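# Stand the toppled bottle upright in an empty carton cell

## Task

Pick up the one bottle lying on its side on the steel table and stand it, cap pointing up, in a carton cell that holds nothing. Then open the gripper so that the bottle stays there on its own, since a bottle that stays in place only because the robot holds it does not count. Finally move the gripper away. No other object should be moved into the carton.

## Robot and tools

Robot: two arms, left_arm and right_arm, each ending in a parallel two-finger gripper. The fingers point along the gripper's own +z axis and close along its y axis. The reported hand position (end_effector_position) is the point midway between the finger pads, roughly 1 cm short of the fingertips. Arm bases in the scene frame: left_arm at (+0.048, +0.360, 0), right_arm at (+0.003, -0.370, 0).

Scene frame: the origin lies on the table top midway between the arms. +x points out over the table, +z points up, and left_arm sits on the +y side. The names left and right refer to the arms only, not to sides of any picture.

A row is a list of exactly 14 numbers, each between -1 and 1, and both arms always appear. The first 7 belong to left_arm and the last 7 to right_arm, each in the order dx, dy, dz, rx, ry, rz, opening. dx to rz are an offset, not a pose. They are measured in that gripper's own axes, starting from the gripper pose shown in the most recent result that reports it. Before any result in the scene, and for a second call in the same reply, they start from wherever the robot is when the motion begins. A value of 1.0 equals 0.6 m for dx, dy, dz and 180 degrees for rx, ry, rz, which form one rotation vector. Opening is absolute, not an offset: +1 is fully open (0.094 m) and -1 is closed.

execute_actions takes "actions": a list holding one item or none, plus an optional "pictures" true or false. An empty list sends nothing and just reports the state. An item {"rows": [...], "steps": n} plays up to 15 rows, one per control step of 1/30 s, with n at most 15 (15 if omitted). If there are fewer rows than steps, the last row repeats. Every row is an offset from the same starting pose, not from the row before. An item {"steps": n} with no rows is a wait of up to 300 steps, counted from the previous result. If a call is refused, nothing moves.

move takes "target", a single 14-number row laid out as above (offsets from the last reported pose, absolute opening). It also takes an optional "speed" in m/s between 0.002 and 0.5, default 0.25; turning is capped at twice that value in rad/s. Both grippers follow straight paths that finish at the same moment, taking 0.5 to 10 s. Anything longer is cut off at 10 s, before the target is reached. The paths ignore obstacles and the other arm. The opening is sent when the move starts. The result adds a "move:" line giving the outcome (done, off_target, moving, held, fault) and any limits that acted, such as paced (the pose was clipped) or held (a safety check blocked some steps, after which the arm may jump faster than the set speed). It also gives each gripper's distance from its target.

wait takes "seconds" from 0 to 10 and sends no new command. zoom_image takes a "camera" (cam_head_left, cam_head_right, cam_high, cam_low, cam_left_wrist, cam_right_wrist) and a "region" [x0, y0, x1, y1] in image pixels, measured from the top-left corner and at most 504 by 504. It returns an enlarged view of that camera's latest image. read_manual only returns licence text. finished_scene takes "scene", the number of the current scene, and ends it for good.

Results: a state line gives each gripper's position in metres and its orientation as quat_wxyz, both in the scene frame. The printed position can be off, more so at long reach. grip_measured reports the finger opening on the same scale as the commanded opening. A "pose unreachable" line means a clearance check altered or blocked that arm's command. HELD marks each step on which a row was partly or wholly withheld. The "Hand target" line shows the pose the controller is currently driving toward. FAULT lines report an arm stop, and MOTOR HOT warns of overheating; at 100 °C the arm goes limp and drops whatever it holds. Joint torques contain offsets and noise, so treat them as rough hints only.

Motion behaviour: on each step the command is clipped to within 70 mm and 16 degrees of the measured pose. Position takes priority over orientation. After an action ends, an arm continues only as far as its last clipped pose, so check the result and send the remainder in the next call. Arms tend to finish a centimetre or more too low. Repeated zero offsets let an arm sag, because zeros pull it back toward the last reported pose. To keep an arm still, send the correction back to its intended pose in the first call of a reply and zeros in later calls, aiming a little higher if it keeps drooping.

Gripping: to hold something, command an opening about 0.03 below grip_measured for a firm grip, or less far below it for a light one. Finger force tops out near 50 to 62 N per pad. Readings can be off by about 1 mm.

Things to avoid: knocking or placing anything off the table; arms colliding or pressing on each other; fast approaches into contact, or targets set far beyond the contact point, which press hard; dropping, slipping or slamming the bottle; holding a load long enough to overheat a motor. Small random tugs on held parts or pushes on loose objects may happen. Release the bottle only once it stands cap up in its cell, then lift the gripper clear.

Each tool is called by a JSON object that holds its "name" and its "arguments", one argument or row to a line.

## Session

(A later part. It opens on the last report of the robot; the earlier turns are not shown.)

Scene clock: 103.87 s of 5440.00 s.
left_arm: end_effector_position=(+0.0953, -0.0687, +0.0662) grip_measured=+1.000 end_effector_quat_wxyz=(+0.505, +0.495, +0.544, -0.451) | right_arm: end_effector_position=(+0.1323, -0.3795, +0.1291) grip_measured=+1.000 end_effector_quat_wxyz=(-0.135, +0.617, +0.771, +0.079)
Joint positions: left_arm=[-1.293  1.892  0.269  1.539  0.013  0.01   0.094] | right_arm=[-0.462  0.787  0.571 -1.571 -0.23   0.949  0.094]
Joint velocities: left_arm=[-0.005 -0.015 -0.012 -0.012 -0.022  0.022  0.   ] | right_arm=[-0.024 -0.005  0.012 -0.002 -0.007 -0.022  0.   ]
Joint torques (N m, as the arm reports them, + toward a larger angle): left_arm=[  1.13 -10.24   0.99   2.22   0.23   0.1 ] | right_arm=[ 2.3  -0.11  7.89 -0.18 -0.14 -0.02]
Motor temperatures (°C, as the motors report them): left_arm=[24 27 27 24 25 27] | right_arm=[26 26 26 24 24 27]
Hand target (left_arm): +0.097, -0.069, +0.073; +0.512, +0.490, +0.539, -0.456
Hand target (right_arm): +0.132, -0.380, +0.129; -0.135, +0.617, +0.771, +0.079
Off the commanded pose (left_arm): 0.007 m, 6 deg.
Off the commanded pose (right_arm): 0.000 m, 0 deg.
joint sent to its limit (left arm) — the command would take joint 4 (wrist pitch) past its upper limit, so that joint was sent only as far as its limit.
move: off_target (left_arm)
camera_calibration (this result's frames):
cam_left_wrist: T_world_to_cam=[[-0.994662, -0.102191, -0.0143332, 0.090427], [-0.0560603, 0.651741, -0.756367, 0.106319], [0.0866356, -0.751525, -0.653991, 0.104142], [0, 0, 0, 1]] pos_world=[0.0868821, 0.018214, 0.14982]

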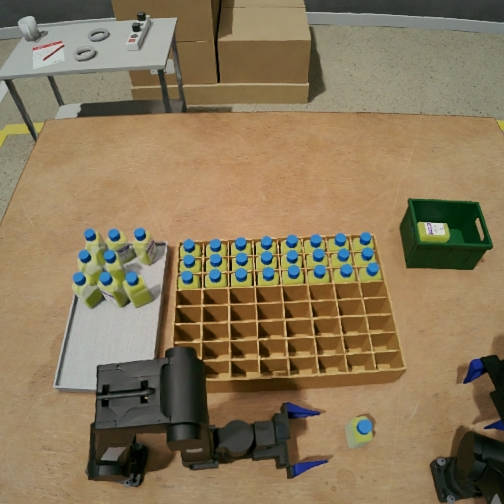

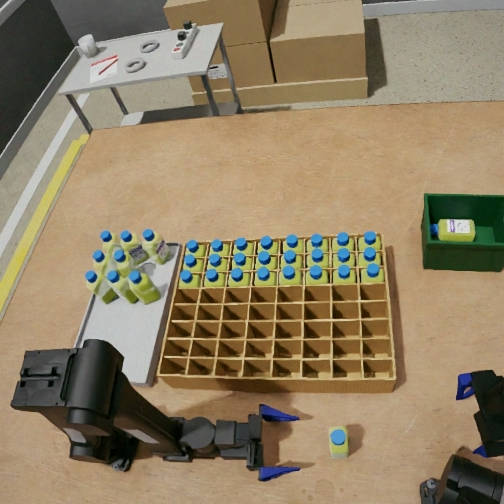

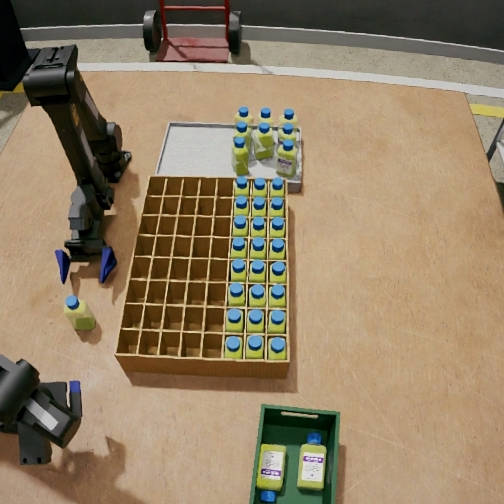

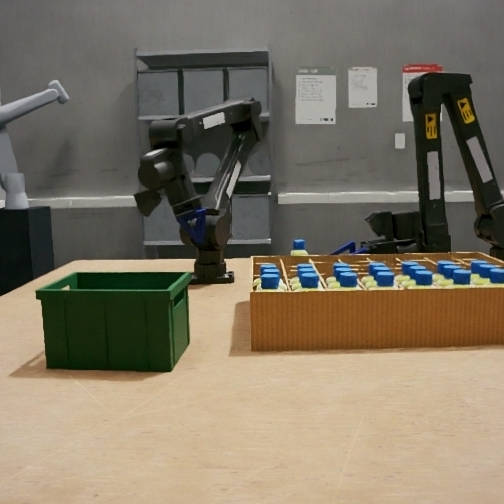

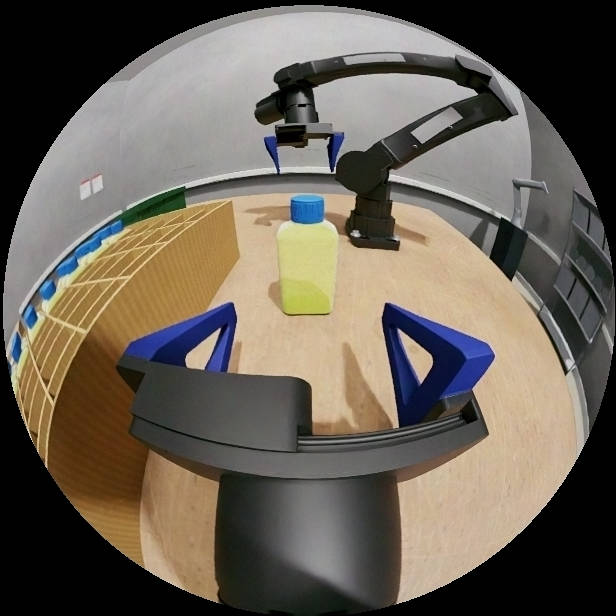

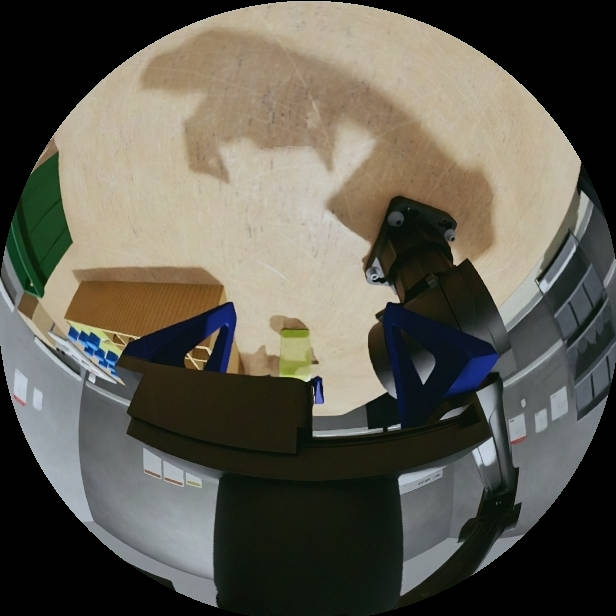

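{"name": "move", "arguments": {
  "target": [-0.245,0.013,0.032,0.003,0.474,0,1,-0.13,0.25,-0.05,0,0,0,1]
}}

Scene clock: 120.27 s of 5440.00 s.
left_arm: end_effector_position=(+0.0982, -0.0820, +0.2055) grip_measured=+1.000 end_effector_quat_wxyz=(-0.009, +0.677, +0.736, +0.004) | right_arm: end_effector_position=(+0.2740, -0.4241, +0.1154) grip_measured=+1.000 end_effector_quat_wxyz=(-0.156, +0.621, +0.765, +0.071)
Joint positions: left_arm=[-1.293  1.525  1.365 -1.43   0.005  0.033  0.094] | right_arm=[-0.428  1.309  0.862 -1.376 -0.237  0.991  0.094]
Joint velocities: left_arm=[ 0.005 -0.015  0.002 -0.032 -0.007  0.022  0.   ] | right_arm=[-0.015  0.005  0.002 -0.007 -0.007  0.022  0.   ]
Joint torques (N m, as the arm reports them, + toward a larger angle): left_arm=[  1.28 -12.8   11.16  -0.49  -0.13   0.21] | right_arm=[ 3.74 -5.85 11.36  0.01 -0.28  0.06]
Motor temperatures (°C, as the motors report them): left_arm=[24 27 28 24 25 27] | right_arm=[26 26 27 24 24 27]
Hand target (left_arm): +0.106, -0.093, +0.216; -0.001, +0.678, +0.735, +0.000
Hand target (right_arm): +0.297, -0.426, +0.128; -0.135, +0.617, +0.771, +0.079
Off the commanded pose (left_arm): 0.019 m, 1 deg.
Off the commanded pose (right_arm): 0.026 m, 3 deg.
After step 90, 9.97 s passed at rest.
move: off_target (left_arm, right_arm)
camera_calibration (this result's frames):
cam_left_wrist: T_world_to_cam=[[-0.996987, -0.0774214, 0.00478237, 0.0923119], [-0.0588491, 0.795109, 0.603604, -0.0469192], [-0.0505343, 0.601504, -0.79727, 0.338768], [0, 0, 0, 1]] pos_world=[0.106392, -0.159317, 0.297969]
cam_right_wrist: T_world_to_cam=[[-0.971911, -0.217707, 0.0893977, 0.165402], [-0.0524554, 0.570688, 0.81949, 0.166485], [-0.229427, 0.791782, -0.566078, 0.586799], [0, 0, 0, 1]] pos_world=[0.304116, -0.523619, 0.180955]

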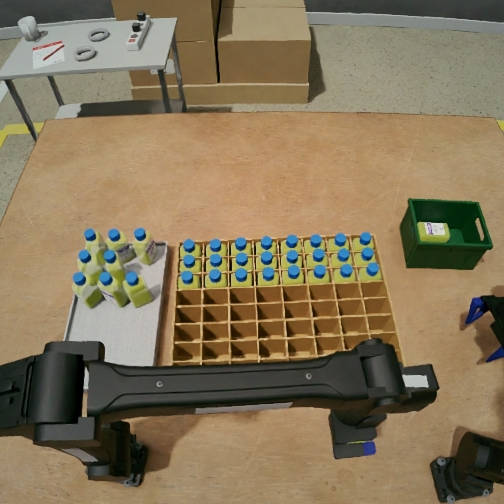

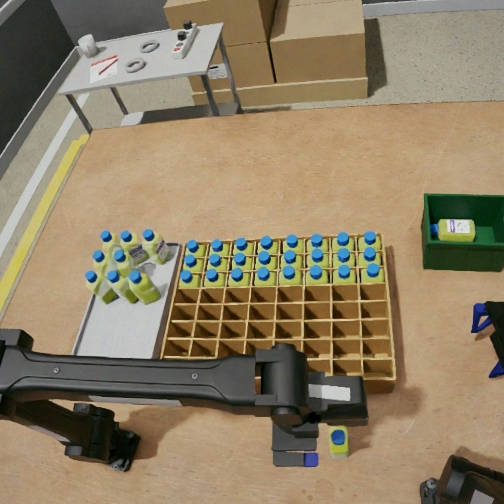

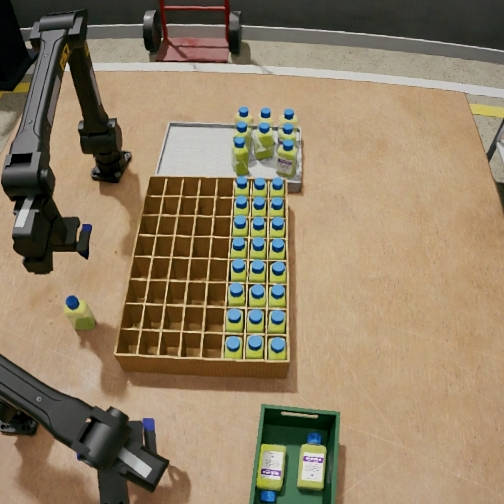

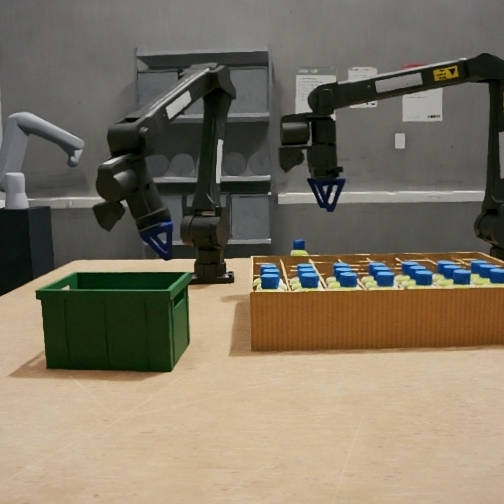

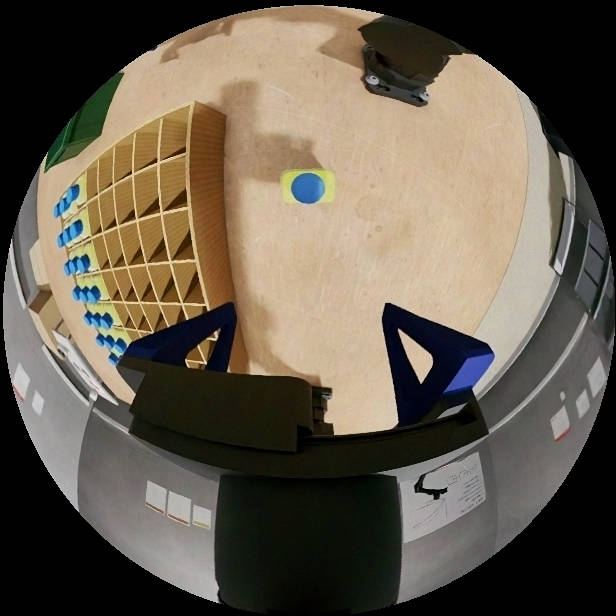

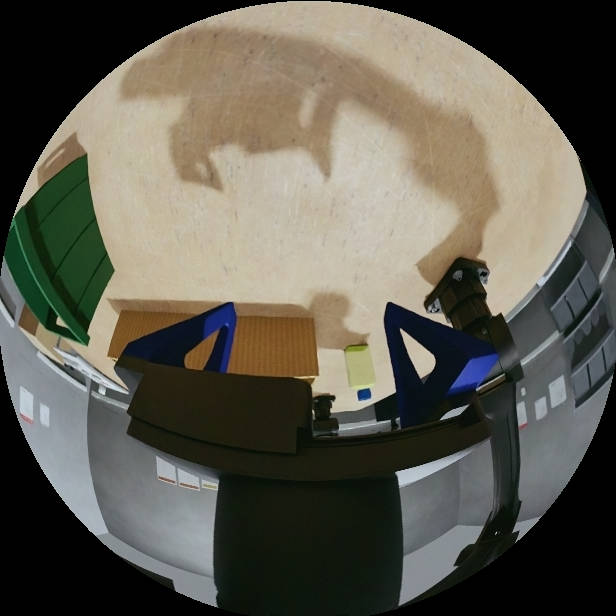

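{"name": "move", "arguments": {
  "target": [-0.112,0.006,0.05,0,0,0,1,0,0,0,0,0,0,1]
}}

{"name": "zoom_image", "arguments": {
  "camera": "cam_head_right",
  "region": [150, 230, 410, 400]
}}

Scene clock: 125.40 s of 5440.00 s.
left_arm: end_effector_position=(+0.1039, -0.1303, +0.1570) grip_measured=+1.000 end_effector_quat_wxyz=(-0.030, +0.677, +0.735, +0.023) | right_arm: end_effector_position=(+0.2740, -0.4241, +0.1154) grip_measured=+1.000 end_effector_quat_wxyz=(-0.156, +0.621, +0.765, +0.071)
Joint positions: left_arm=[-1.293  1.71   1.462 -1.398  0.005  0.033  0.094] | right_arm=[-0.428  1.309  0.862 -1.376 -0.237  0.992  0.094]
Joint velocities: left_arm=[ 0.005 -0.015 -0.007 -0.002 -0.037  0.007  0.   ] | right_arm=[ 0.005  0.005  0.007  0.017 -0.051  0.007  0.   ]
Joint torques (N m, as the arm reports them, + toward a larger angle): left_arm=[  0.97 -18.14  10.82   0.16   0.02   0.09] | right_arm=[ 2.21 -6.56  7.25 -0.26 -0.15 -0.01]
Motor temperatures (°C, as the motors report them): left_arm=[24 27 29 24 25 27] | right_arm=[26 26 27 24 24 27]
Hand target (left_arm): +0.108, -0.147, +0.175; -0.008, +0.677, +0.736, +0.004
Hand target (right_arm): +0.274, -0.424, +0.115; -0.156, +0.621, +0.765, +0.071
Off the commanded pose (left_arm): 0.025 m, 3 deg.
Off the commanded pose (right_arm): 0.000 m, 0 deg.
After step 90, 1.17 s passed at rest.
move: off_target (left_arm)
camera_calibration (this result's frames):
cam_left_wrist: T_world_to_cam=[[-0.996948, -0.0777551, 0.00695869, 0.0940127], [-0.0547135, 0.759525, 0.648173, 0.00901442], [-0.0556841, 0.645814, -0.761461, 0.330194], [0, 0, 0, 1]] pos_world=[0.112606, -0.212781, 0.244933]
cam_right_wrist: T_world_to_cam=[[-0.971979, -0.217353, 0.0895225, 0.165556], [-0.0521558, 0.570754, 0.819463, 0.166434], [-0.229208, 0.791832, -0.566097, 0.586763], [0, 0, 0, 1]] pos_world=[0.304088, -0.523626, 0.180957]

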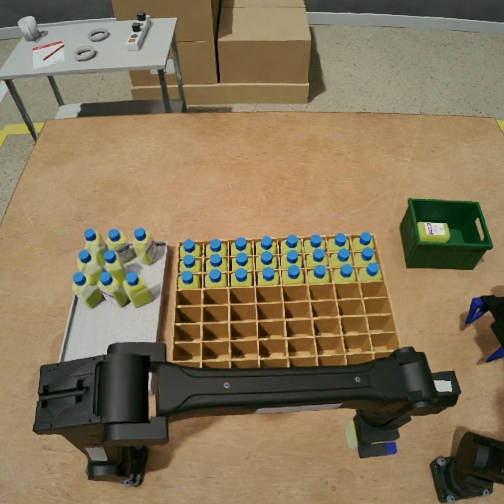

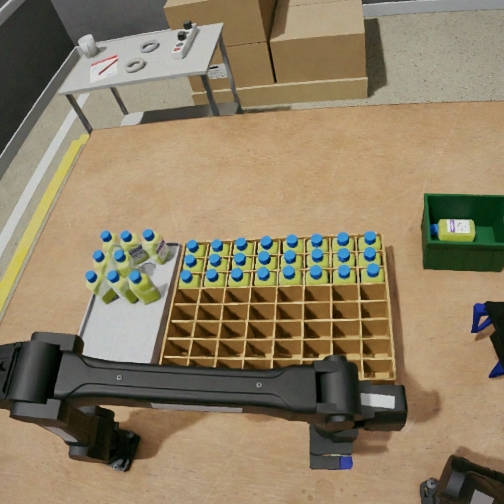

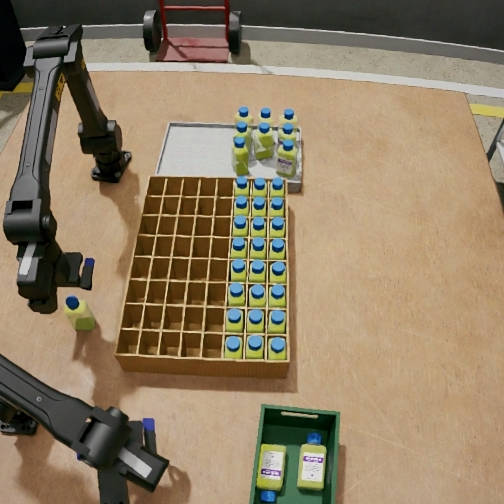

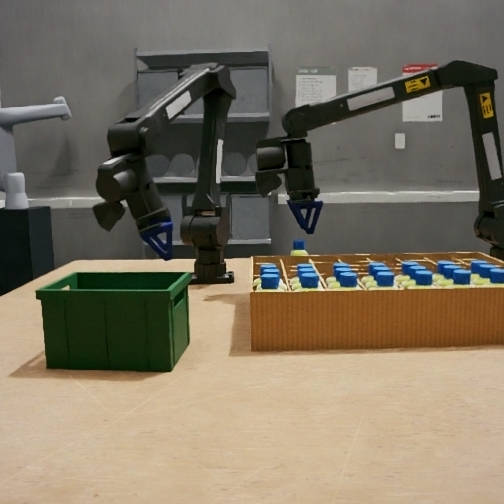

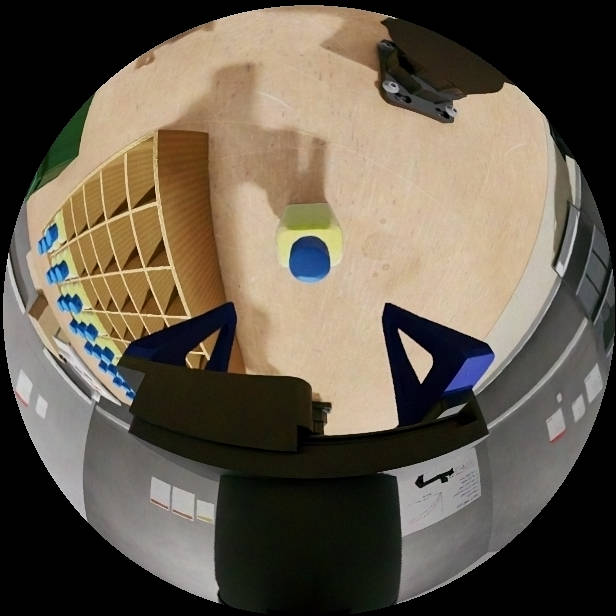

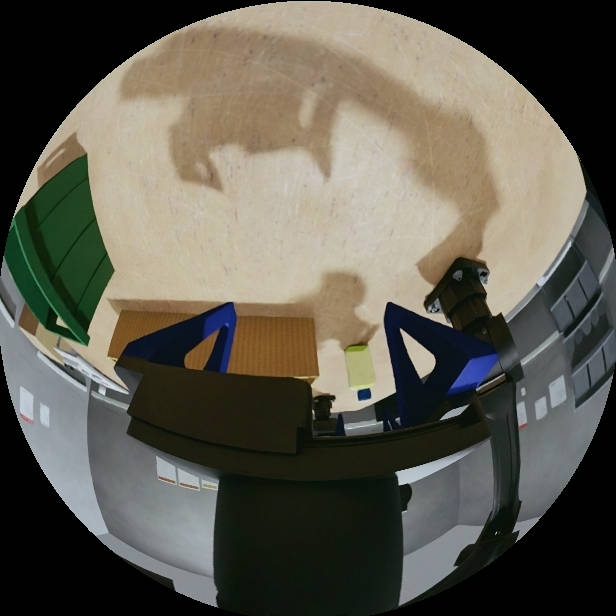

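Region (150, 230, 410, 400) of cam_head_right's 504x504 image, scaled by 1.938, with more detail than that image has; it fills the top 330 rows of this view, and the rest is white.

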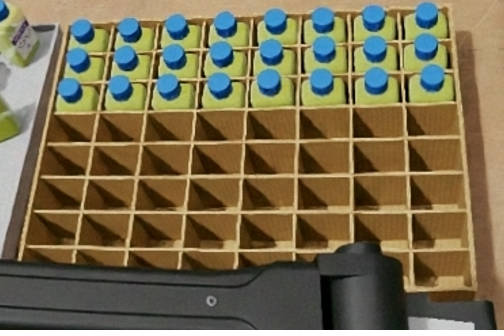

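{"name": "move", "arguments": {
  "target": [-0.058,0.002,-0.022,0,-0.04,0,1,0,0,0,0,0,0,1],
  "speed": 0.15
}}

Scene clock: 131.13 s of 5440.00 s.
left_arm: end_effector_position=(+0.1061, -0.1497, +0.1563) grip_measured=+1.000 end_effector_quat_wxyz=(-0.000, +0.677, +0.736, -0.003) | right_arm: end_effector_position=(+0.2740, -0.4241, +0.1154) grip_measured=+1.000 end_effector_quat_wxyz=(-0.156, +0.621, +0.765, +0.071)
Joint positions: left_arm=[-1.293  1.71   1.462 -1.319  0.005  0.033  0.094] | right_arm=[-0.428  1.309  0.862 -1.376 -0.237  0.992  0.094]
Joint velocities: left_arm=[-0.005  0.005  0.002 -0.007 -0.007  0.007  0.   ] | right_arm=[0.005 0.015 0.012 0.007 0.037 0.066 0.   ]
Joint torques (N m, as the arm reports them, + toward a larger angle): left_arm=[  0.52 -17.07  10.09   0.59   0.18   0.07] | right_arm=[ 2.41 -6.26  7.23 -0.09 -0.15  0.01]
Motor temperatures (°C, as the motors report them): left_arm=[24 28 29 24 25 27] | right_arm=[26 26 27 24 24 27]
Hand target (left_arm): +0.108, -0.165, +0.168; +0.016, +0.677, +0.736, -0.019
Hand target (right_arm): +0.274, -0.424, +0.115; -0.156, +0.621, +0.765, +0.071
Off the commanded pose (left_arm): 0.020 m, 3 deg.
Off the commanded pose (right_arm): 0.000 m, 0 deg.
After step 90, 2.00 s passed at rest.
move: off_target (left_arm)
camera_calibration (this result's frames):
cam_left_wrist: T_world_to_cam=[[-0.996998, -0.0773255, 0.00393627, 0.0952975], [-0.0603682, 0.808181, 0.585833, 0.0419391], [-0.048481, 0.583836, -0.810422, 0.339882], [0, 0, 0, 1]] pos_world=[0.114021, -0.224961, 0.250503]
cam_right_wrist: T_world_to_cam=[[-0.971979, -0.217353, 0.0895225, 0.165556], [-0.0521558, 0.570754, 0.819463, 0.166434], [-0.229208, 0.791832, -0.566097, 0.586763], [0, 0, 0, 1]] pos_world=[0.304088, -0.523626, 0.180957]

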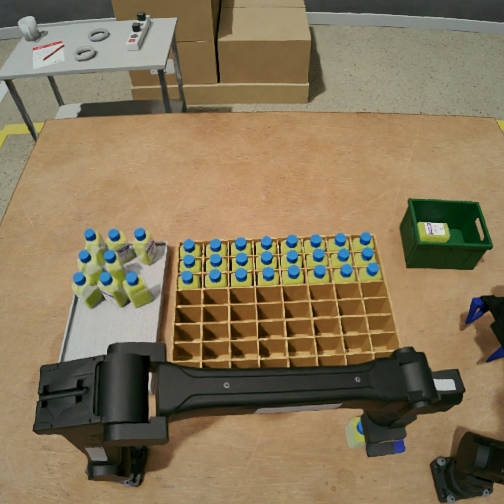

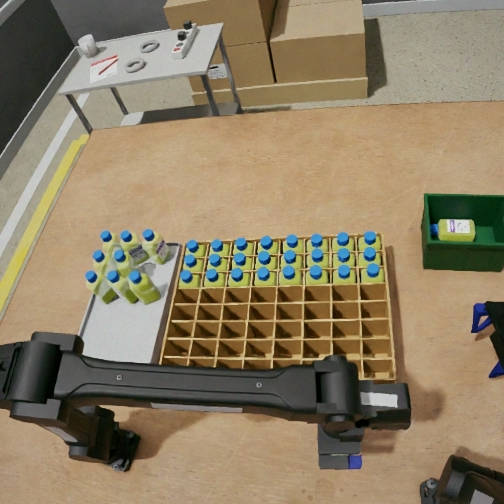

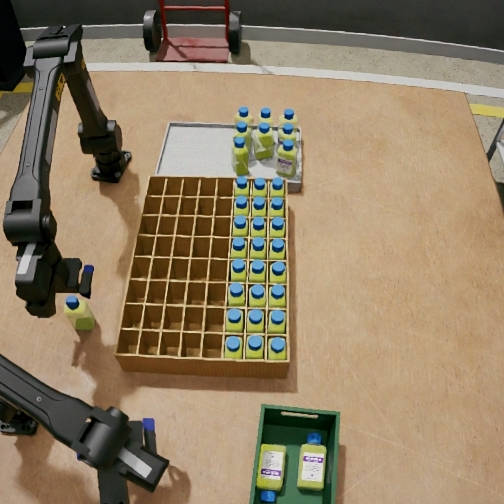

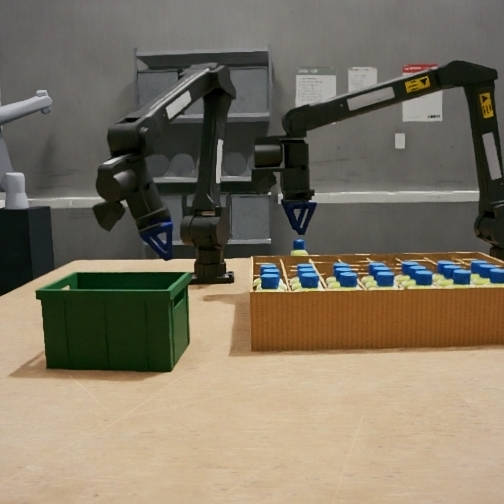

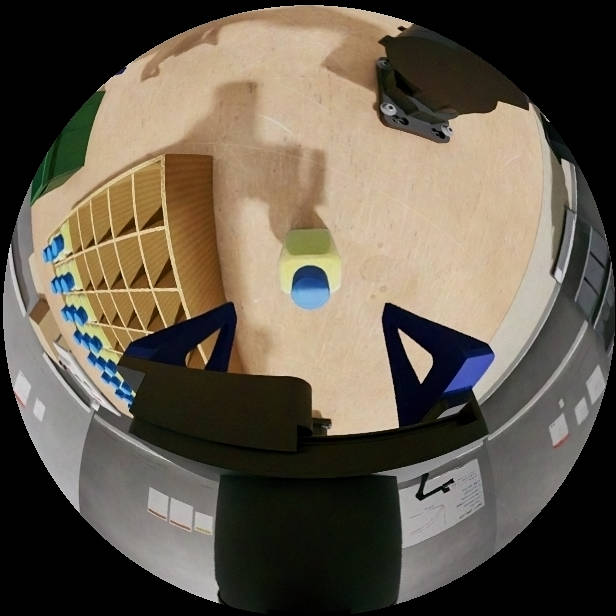

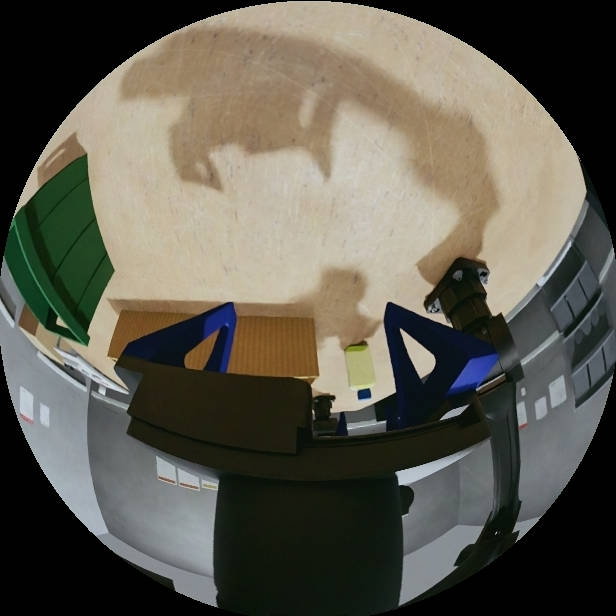

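{"name": "move", "arguments": {
  "target": [-0.02,0,0.055,0,-0.025,0,1,0,0,0,0,0,0,1],
  "speed": 0.1
}}

Scene clock: 133.80 s of 5440.00 s.
left_arm: end_effector_position=(+0.1072, -0.1587, +0.1276) grip_measured=+1.000 end_effector_quat_wxyz=(+0.027, +0.677, +0.735, -0.026) | right_arm: end_effector_position=(+0.2740, -0.4241, +0.1154) grip_measured=+1.000 end_effector_quat_wxyz=(-0.156, +0.621, +0.765, +0.071)
Joint positions: left_arm=[-1.293  1.71   1.382 -1.166  0.005  0.033  0.094] | right_arm=[-0.428  1.309  0.862 -1.376 -0.237  0.992  0.094]
Joint velocities: left_arm=[ 0.005 -0.005  0.007  0.007 -0.022  0.007  0.   ] | right_arm=[-0.005 -0.005 -0.017 -0.017 -0.095  0.022  0.   ]
Joint torques (N m, as the arm reports them, + toward a larger angle): left_arm=[  0.61 -16.42   7.28   0.75   0.16   0.02] | right_arm=[ 2.28 -6.66  7.27 -0.17 -0.14 -0.01]
Motor temperatures (°C, as the motors report them): left_arm=[24 28 29 24 25 27] | right_arm=[26 26 26 24 24 27]
Hand target (left_arm): +0.107, -0.162, +0.123; +0.029, +0.676, +0.735, -0.029
Hand target (right_arm): +0.274, -0.424, +0.115; -0.156, +0.621, +0.765, +0.071
Off the commanded pose (left_arm): 0.005 m, 0 deg.
Off the commanded pose (right_arm): 0.000 m, 0 deg.
move: done
camera_calibration (this result's frames):
cam_left_wrist: T_world_to_cam=[[-0.997019, -0.0771423, 0.00115327, 0.0961453], [-0.0650203, 0.848209, 0.525655, 0.0806189], [-0.0415284, 0.524013, -0.850697, 0.316902], [0, 0, 0, 1]] pos_world=[0.114261, -0.227026, 0.227099]
cam_right_wrist: T_world_to_cam=[[-0.971979, -0.217353, 0.0895225, 0.165556], [-0.0521558, 0.570754, 0.819463, 0.166434], [-0.229208, 0.791832, -0.566097, 0.586763], [0, 0, 0, 1]] pos_world=[0.304088, -0.523626, 0.180957]

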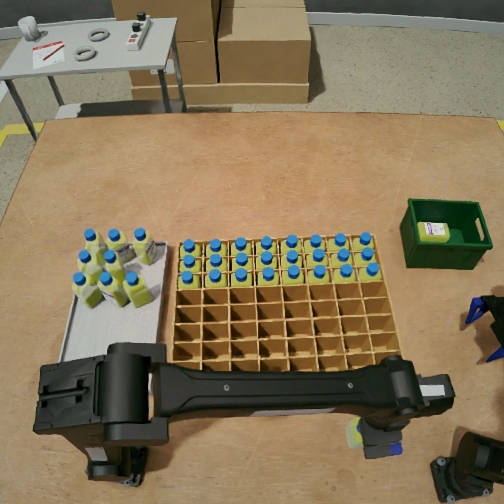

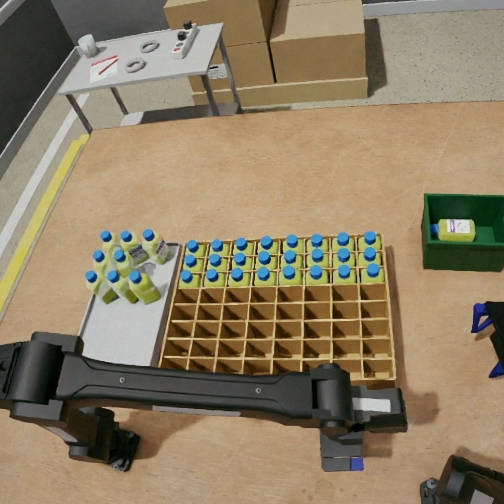

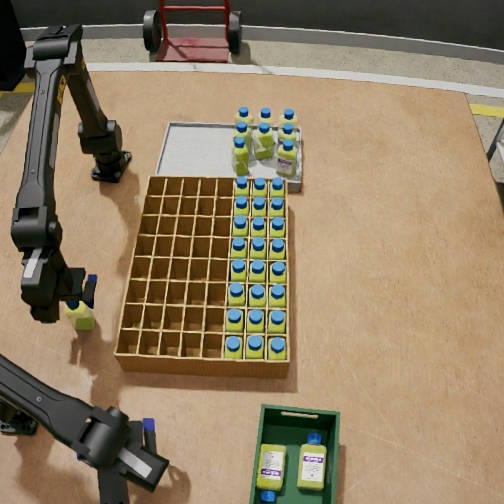

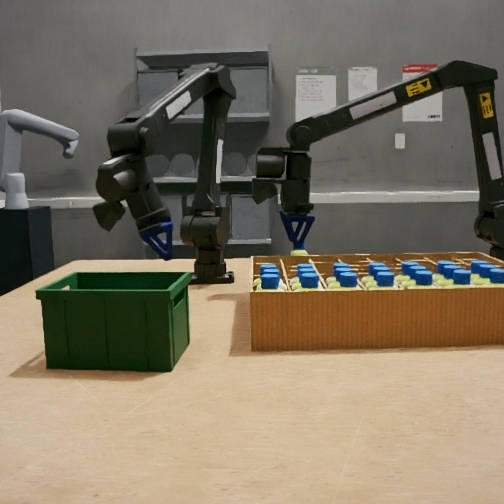

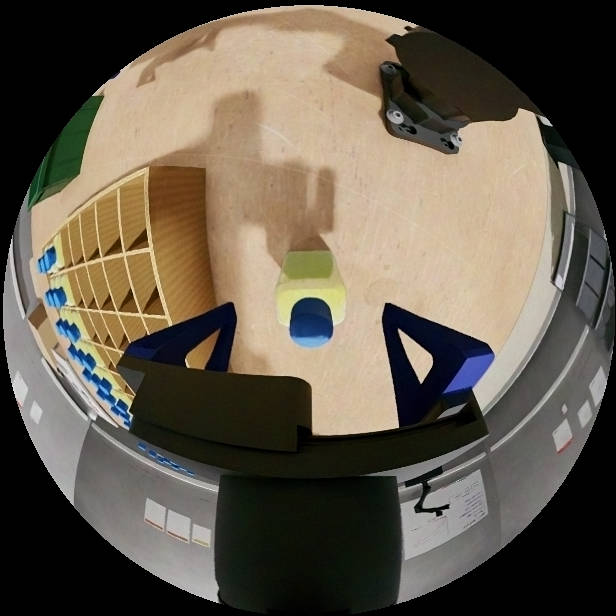

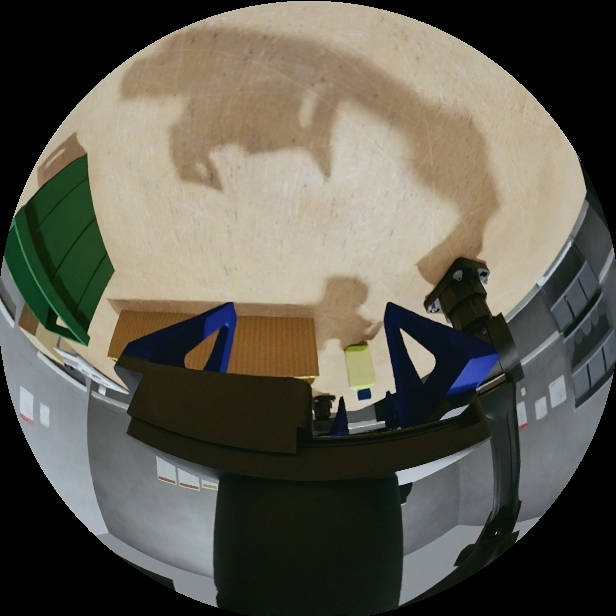

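{"name": "move", "arguments": {
  "target": [0.018,0,0.03,0,0.022,0,1,0,0,0,0,0,0,1],
  "speed": 0.08
}}

Scene clock: 138.80 s of 5440.00 s.
left_arm: end_effector_position=(+0.1066, -0.1542, +0.1200) grip_measured=+1.000 end_effector_quat_wxyz=(+0.015, +0.677, +0.736, -0.016) | right_arm: end_effector_position=(+0.2740, -0.4241, +0.1154) grip_measured=+1.000 end_effector_quat_wxyz=(-0.156, +0.621, +0.765, +0.071)
Joint positions: left_arm=[-1.293  1.725  1.382 -1.185  0.005  0.033  0.094] | right_arm=[-0.428  1.309  0.862 -1.376 -0.237  0.992  0.094]
Joint velocities: left_arm=[-0.005 -0.005 -0.012 -0.007  0.007 -0.081  0.   ] | right_arm=[-0.005 -0.005  0.002 -0.007 -0.007  0.037  0.   ]
Joint torques (N m, as the arm reports them, + toward a larger angle): left_arm=[  0.52 -16.17   6.82  -0.35  -0.04   0.07] | right_arm=[ 2.32 -6.56  7.19 -0.26 -0.17  0.  ]
Motor temperatures (°C, as the motors report them): left_arm=[24 28 29 24 25 27] | right_arm=[26 26 26 24 24 27]
Hand target (left_arm): +0.106, -0.149, +0.109; +0.002, +0.678, +0.736, -0.003
Hand target (right_arm): +0.274, -0.424, +0.115; -0.156, +0.621, +0.765, +0.071
Off the commanded pose (left_arm): 0.012 m, 2 deg.
Off the commanded pose (right_arm): 0.000 m, 0 deg.
After step 90, 1.13 s passed at rest.
move: off_target (left_arm)
camera_calibration (this result's frames):
cam_left_wrist: T_world_to_cam=[[-0.997013, -0.0772013, 0.00242922, 0.0958145], [-0.0629527, 0.830418, 0.553572, 0.0744306], [-0.0447538, 0.551765, -0.832798, 0.31044], [0, 0, 0, 1]] pos_world=[0.114107, -0.225702, 0.217099]
cam_right_wrist: T_world_to_cam=[[-0.971979, -0.217353, 0.0895225, 0.165556], [-0.0521558, 0.570754, 0.819463, 0.166434], [-0.229208, 0.791832, -0.566097, 0.586763], [0, 0, 0, 1]] pos_world=[0.304088, -0.523626, 0.180957]

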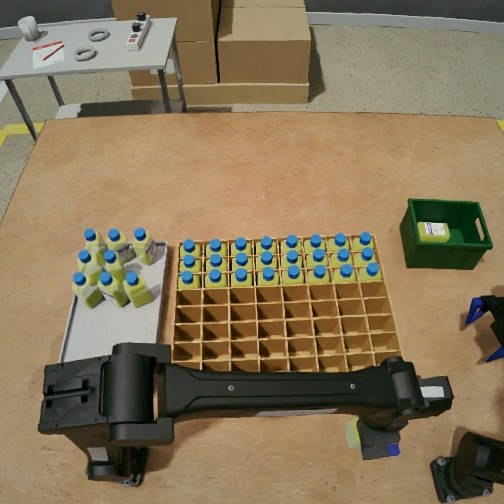

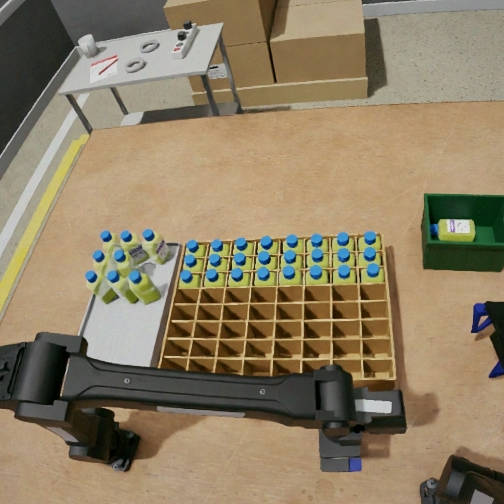

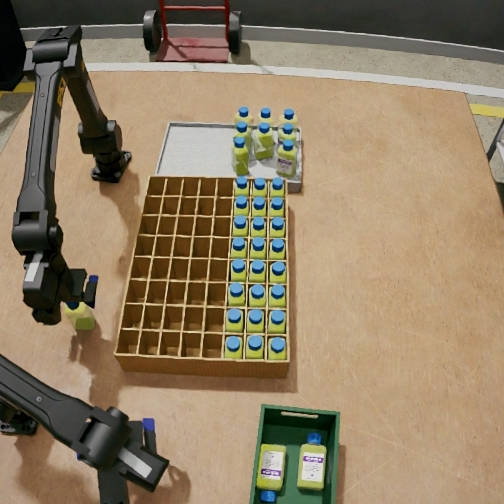

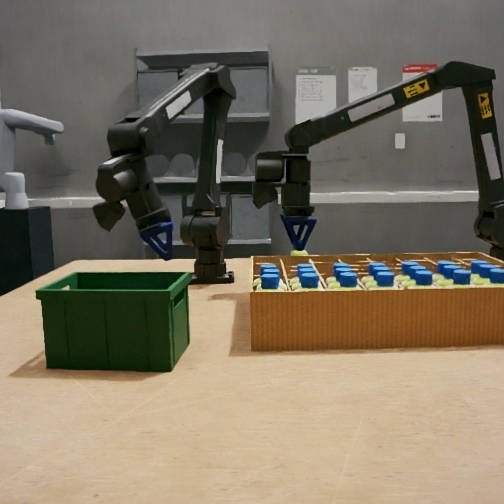

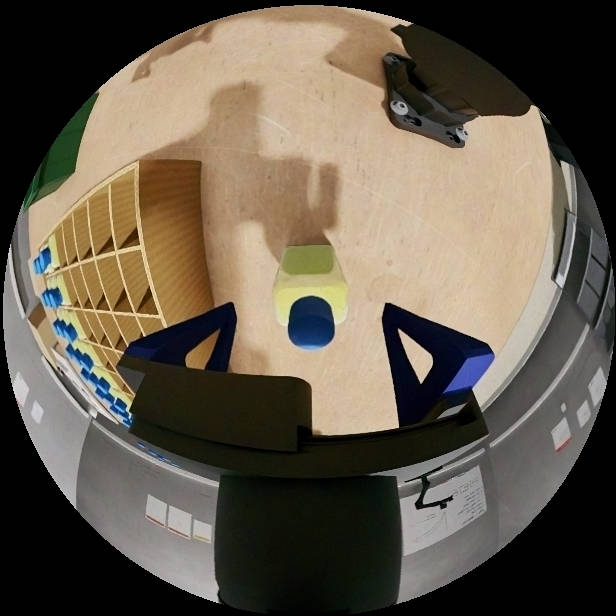

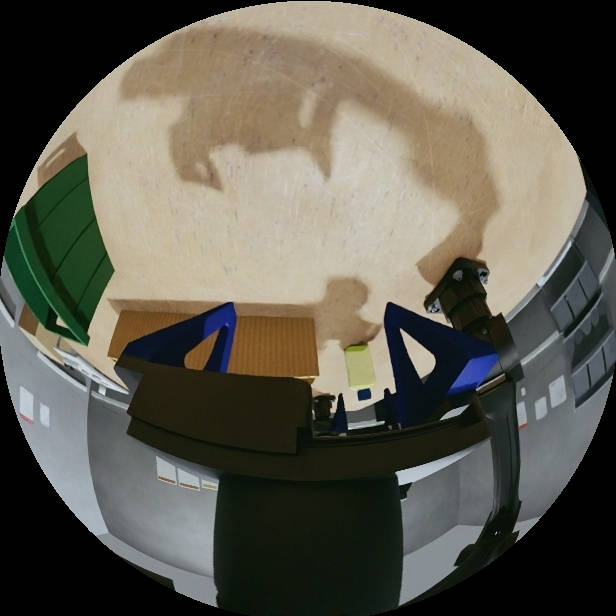

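{"name": "move", "arguments": {
  "target": [0.015,0,0.04,0,0.015,0,1,0,0,0,0,0,0,1],
  "speed": 0.08
}}

Scene clock: 142.17 s of 5440.00 s.
left_arm: end_effector_position=(+0.1056, -0.1455, +0.1060) grip_measured=+1.000 end_effector_quat_wxyz=(+0.002, +0.677, +0.736, -0.004) | right_arm: end_effector_position=(+0.2740, -0.4241, +0.1154) grip_measured=+1.000 end_effector_quat_wxyz=(-0.156, +0.621, +0.765, +0.071)
Joint positions: left_arm=[-1.293  1.737  1.359 -1.185  0.005  0.033  0.094] | right_arm=[-0.428  1.309  0.862 -1.376 -0.237  0.992  0.094]
Joint velocities: left_arm=[-0.015 -0.015 -0.002 -0.007  0.022  0.007  0.   ] | right_arm=[-0.015  0.005 -0.007 -0.002 -0.007 -0.066  0.   ]
Joint torques (N m, as the arm reports them, + toward a larger angle): left_arm=[  0.48 -15.5    7.02   0.44   0.     0.06] | right_arm=[ 2.25 -6.42  7.21 -0.19 -0.15  0.03]
Motor temperatures (°C, as the motors report them): left_arm=[24 28 29 24 25 27] | right_arm=[26 26 26 24 24 27]
Hand target (left_arm): +0.106, -0.146, +0.096; -0.003, +0.677, +0.736, +0.000
Hand target (right_arm): +0.274, -0.424, +0.115; -0.156, +0.621, +0.765, +0.071
Off the commanded pose (left_arm): 0.010 m, 1 deg.
Off the commanded pose (right_arm): 0.000 m, 0 deg.
move: done
camera_calibration (this result's frames):
cam_left_wrist: T_world_to_cam=[[-0.997, -0.0773066, 0.00374634, 0.0953552], [-0.0607025, 0.811056, 0.58181, 0.0688257], [-0.0480162, 0.579837, -0.813316, 0.296301], [0, 0, 0, 1]] pos_world=[0.113474, -0.220256, 0.200585]
cam_right_wrist: T_world_to_cam=[[-0.971979, -0.217353, 0.0895225, 0.165556], [-0.0521558, 0.570754, 0.819463, 0.166434], [-0.229208, 0.791832, -0.566097, 0.586763], [0, 0, 0, 1]] pos_world=[0.304088, -0.523626, 0.180957]

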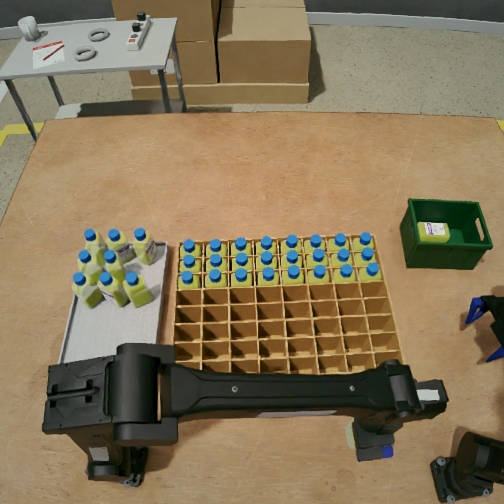

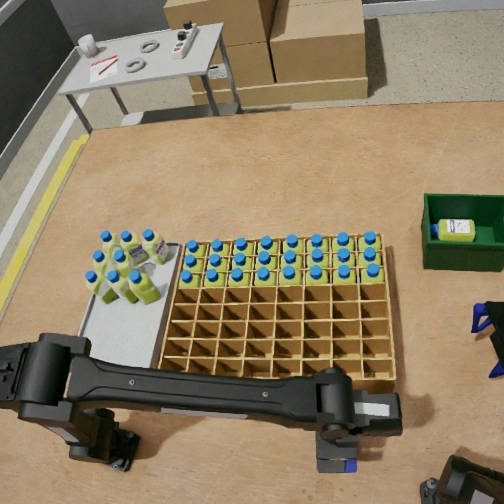

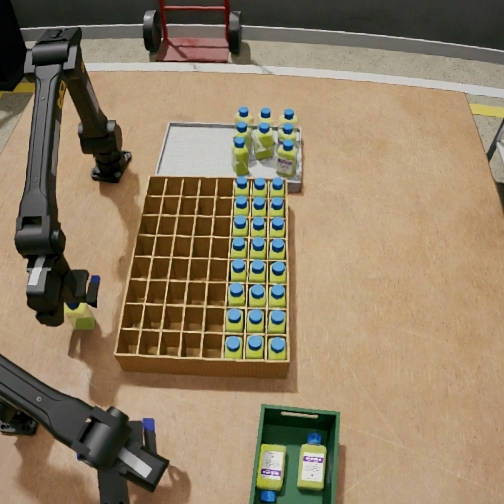

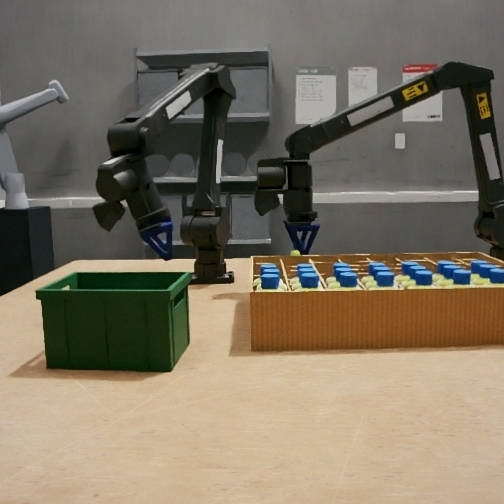

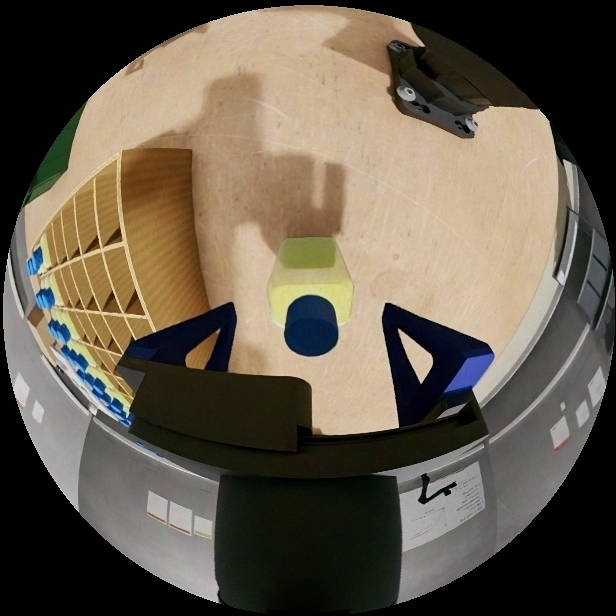

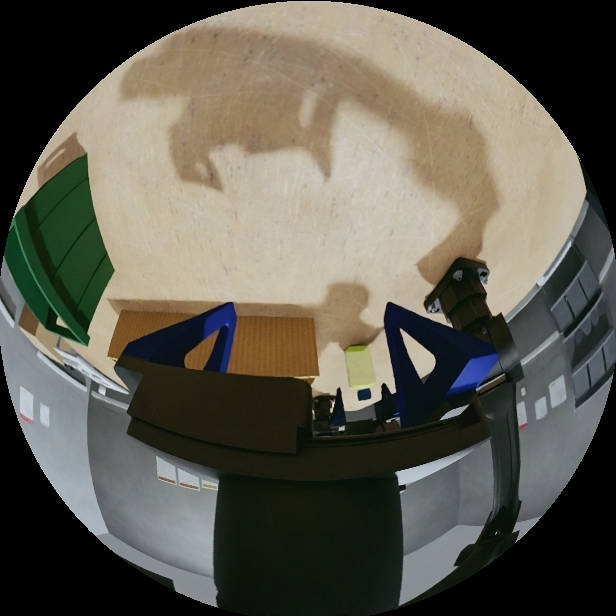

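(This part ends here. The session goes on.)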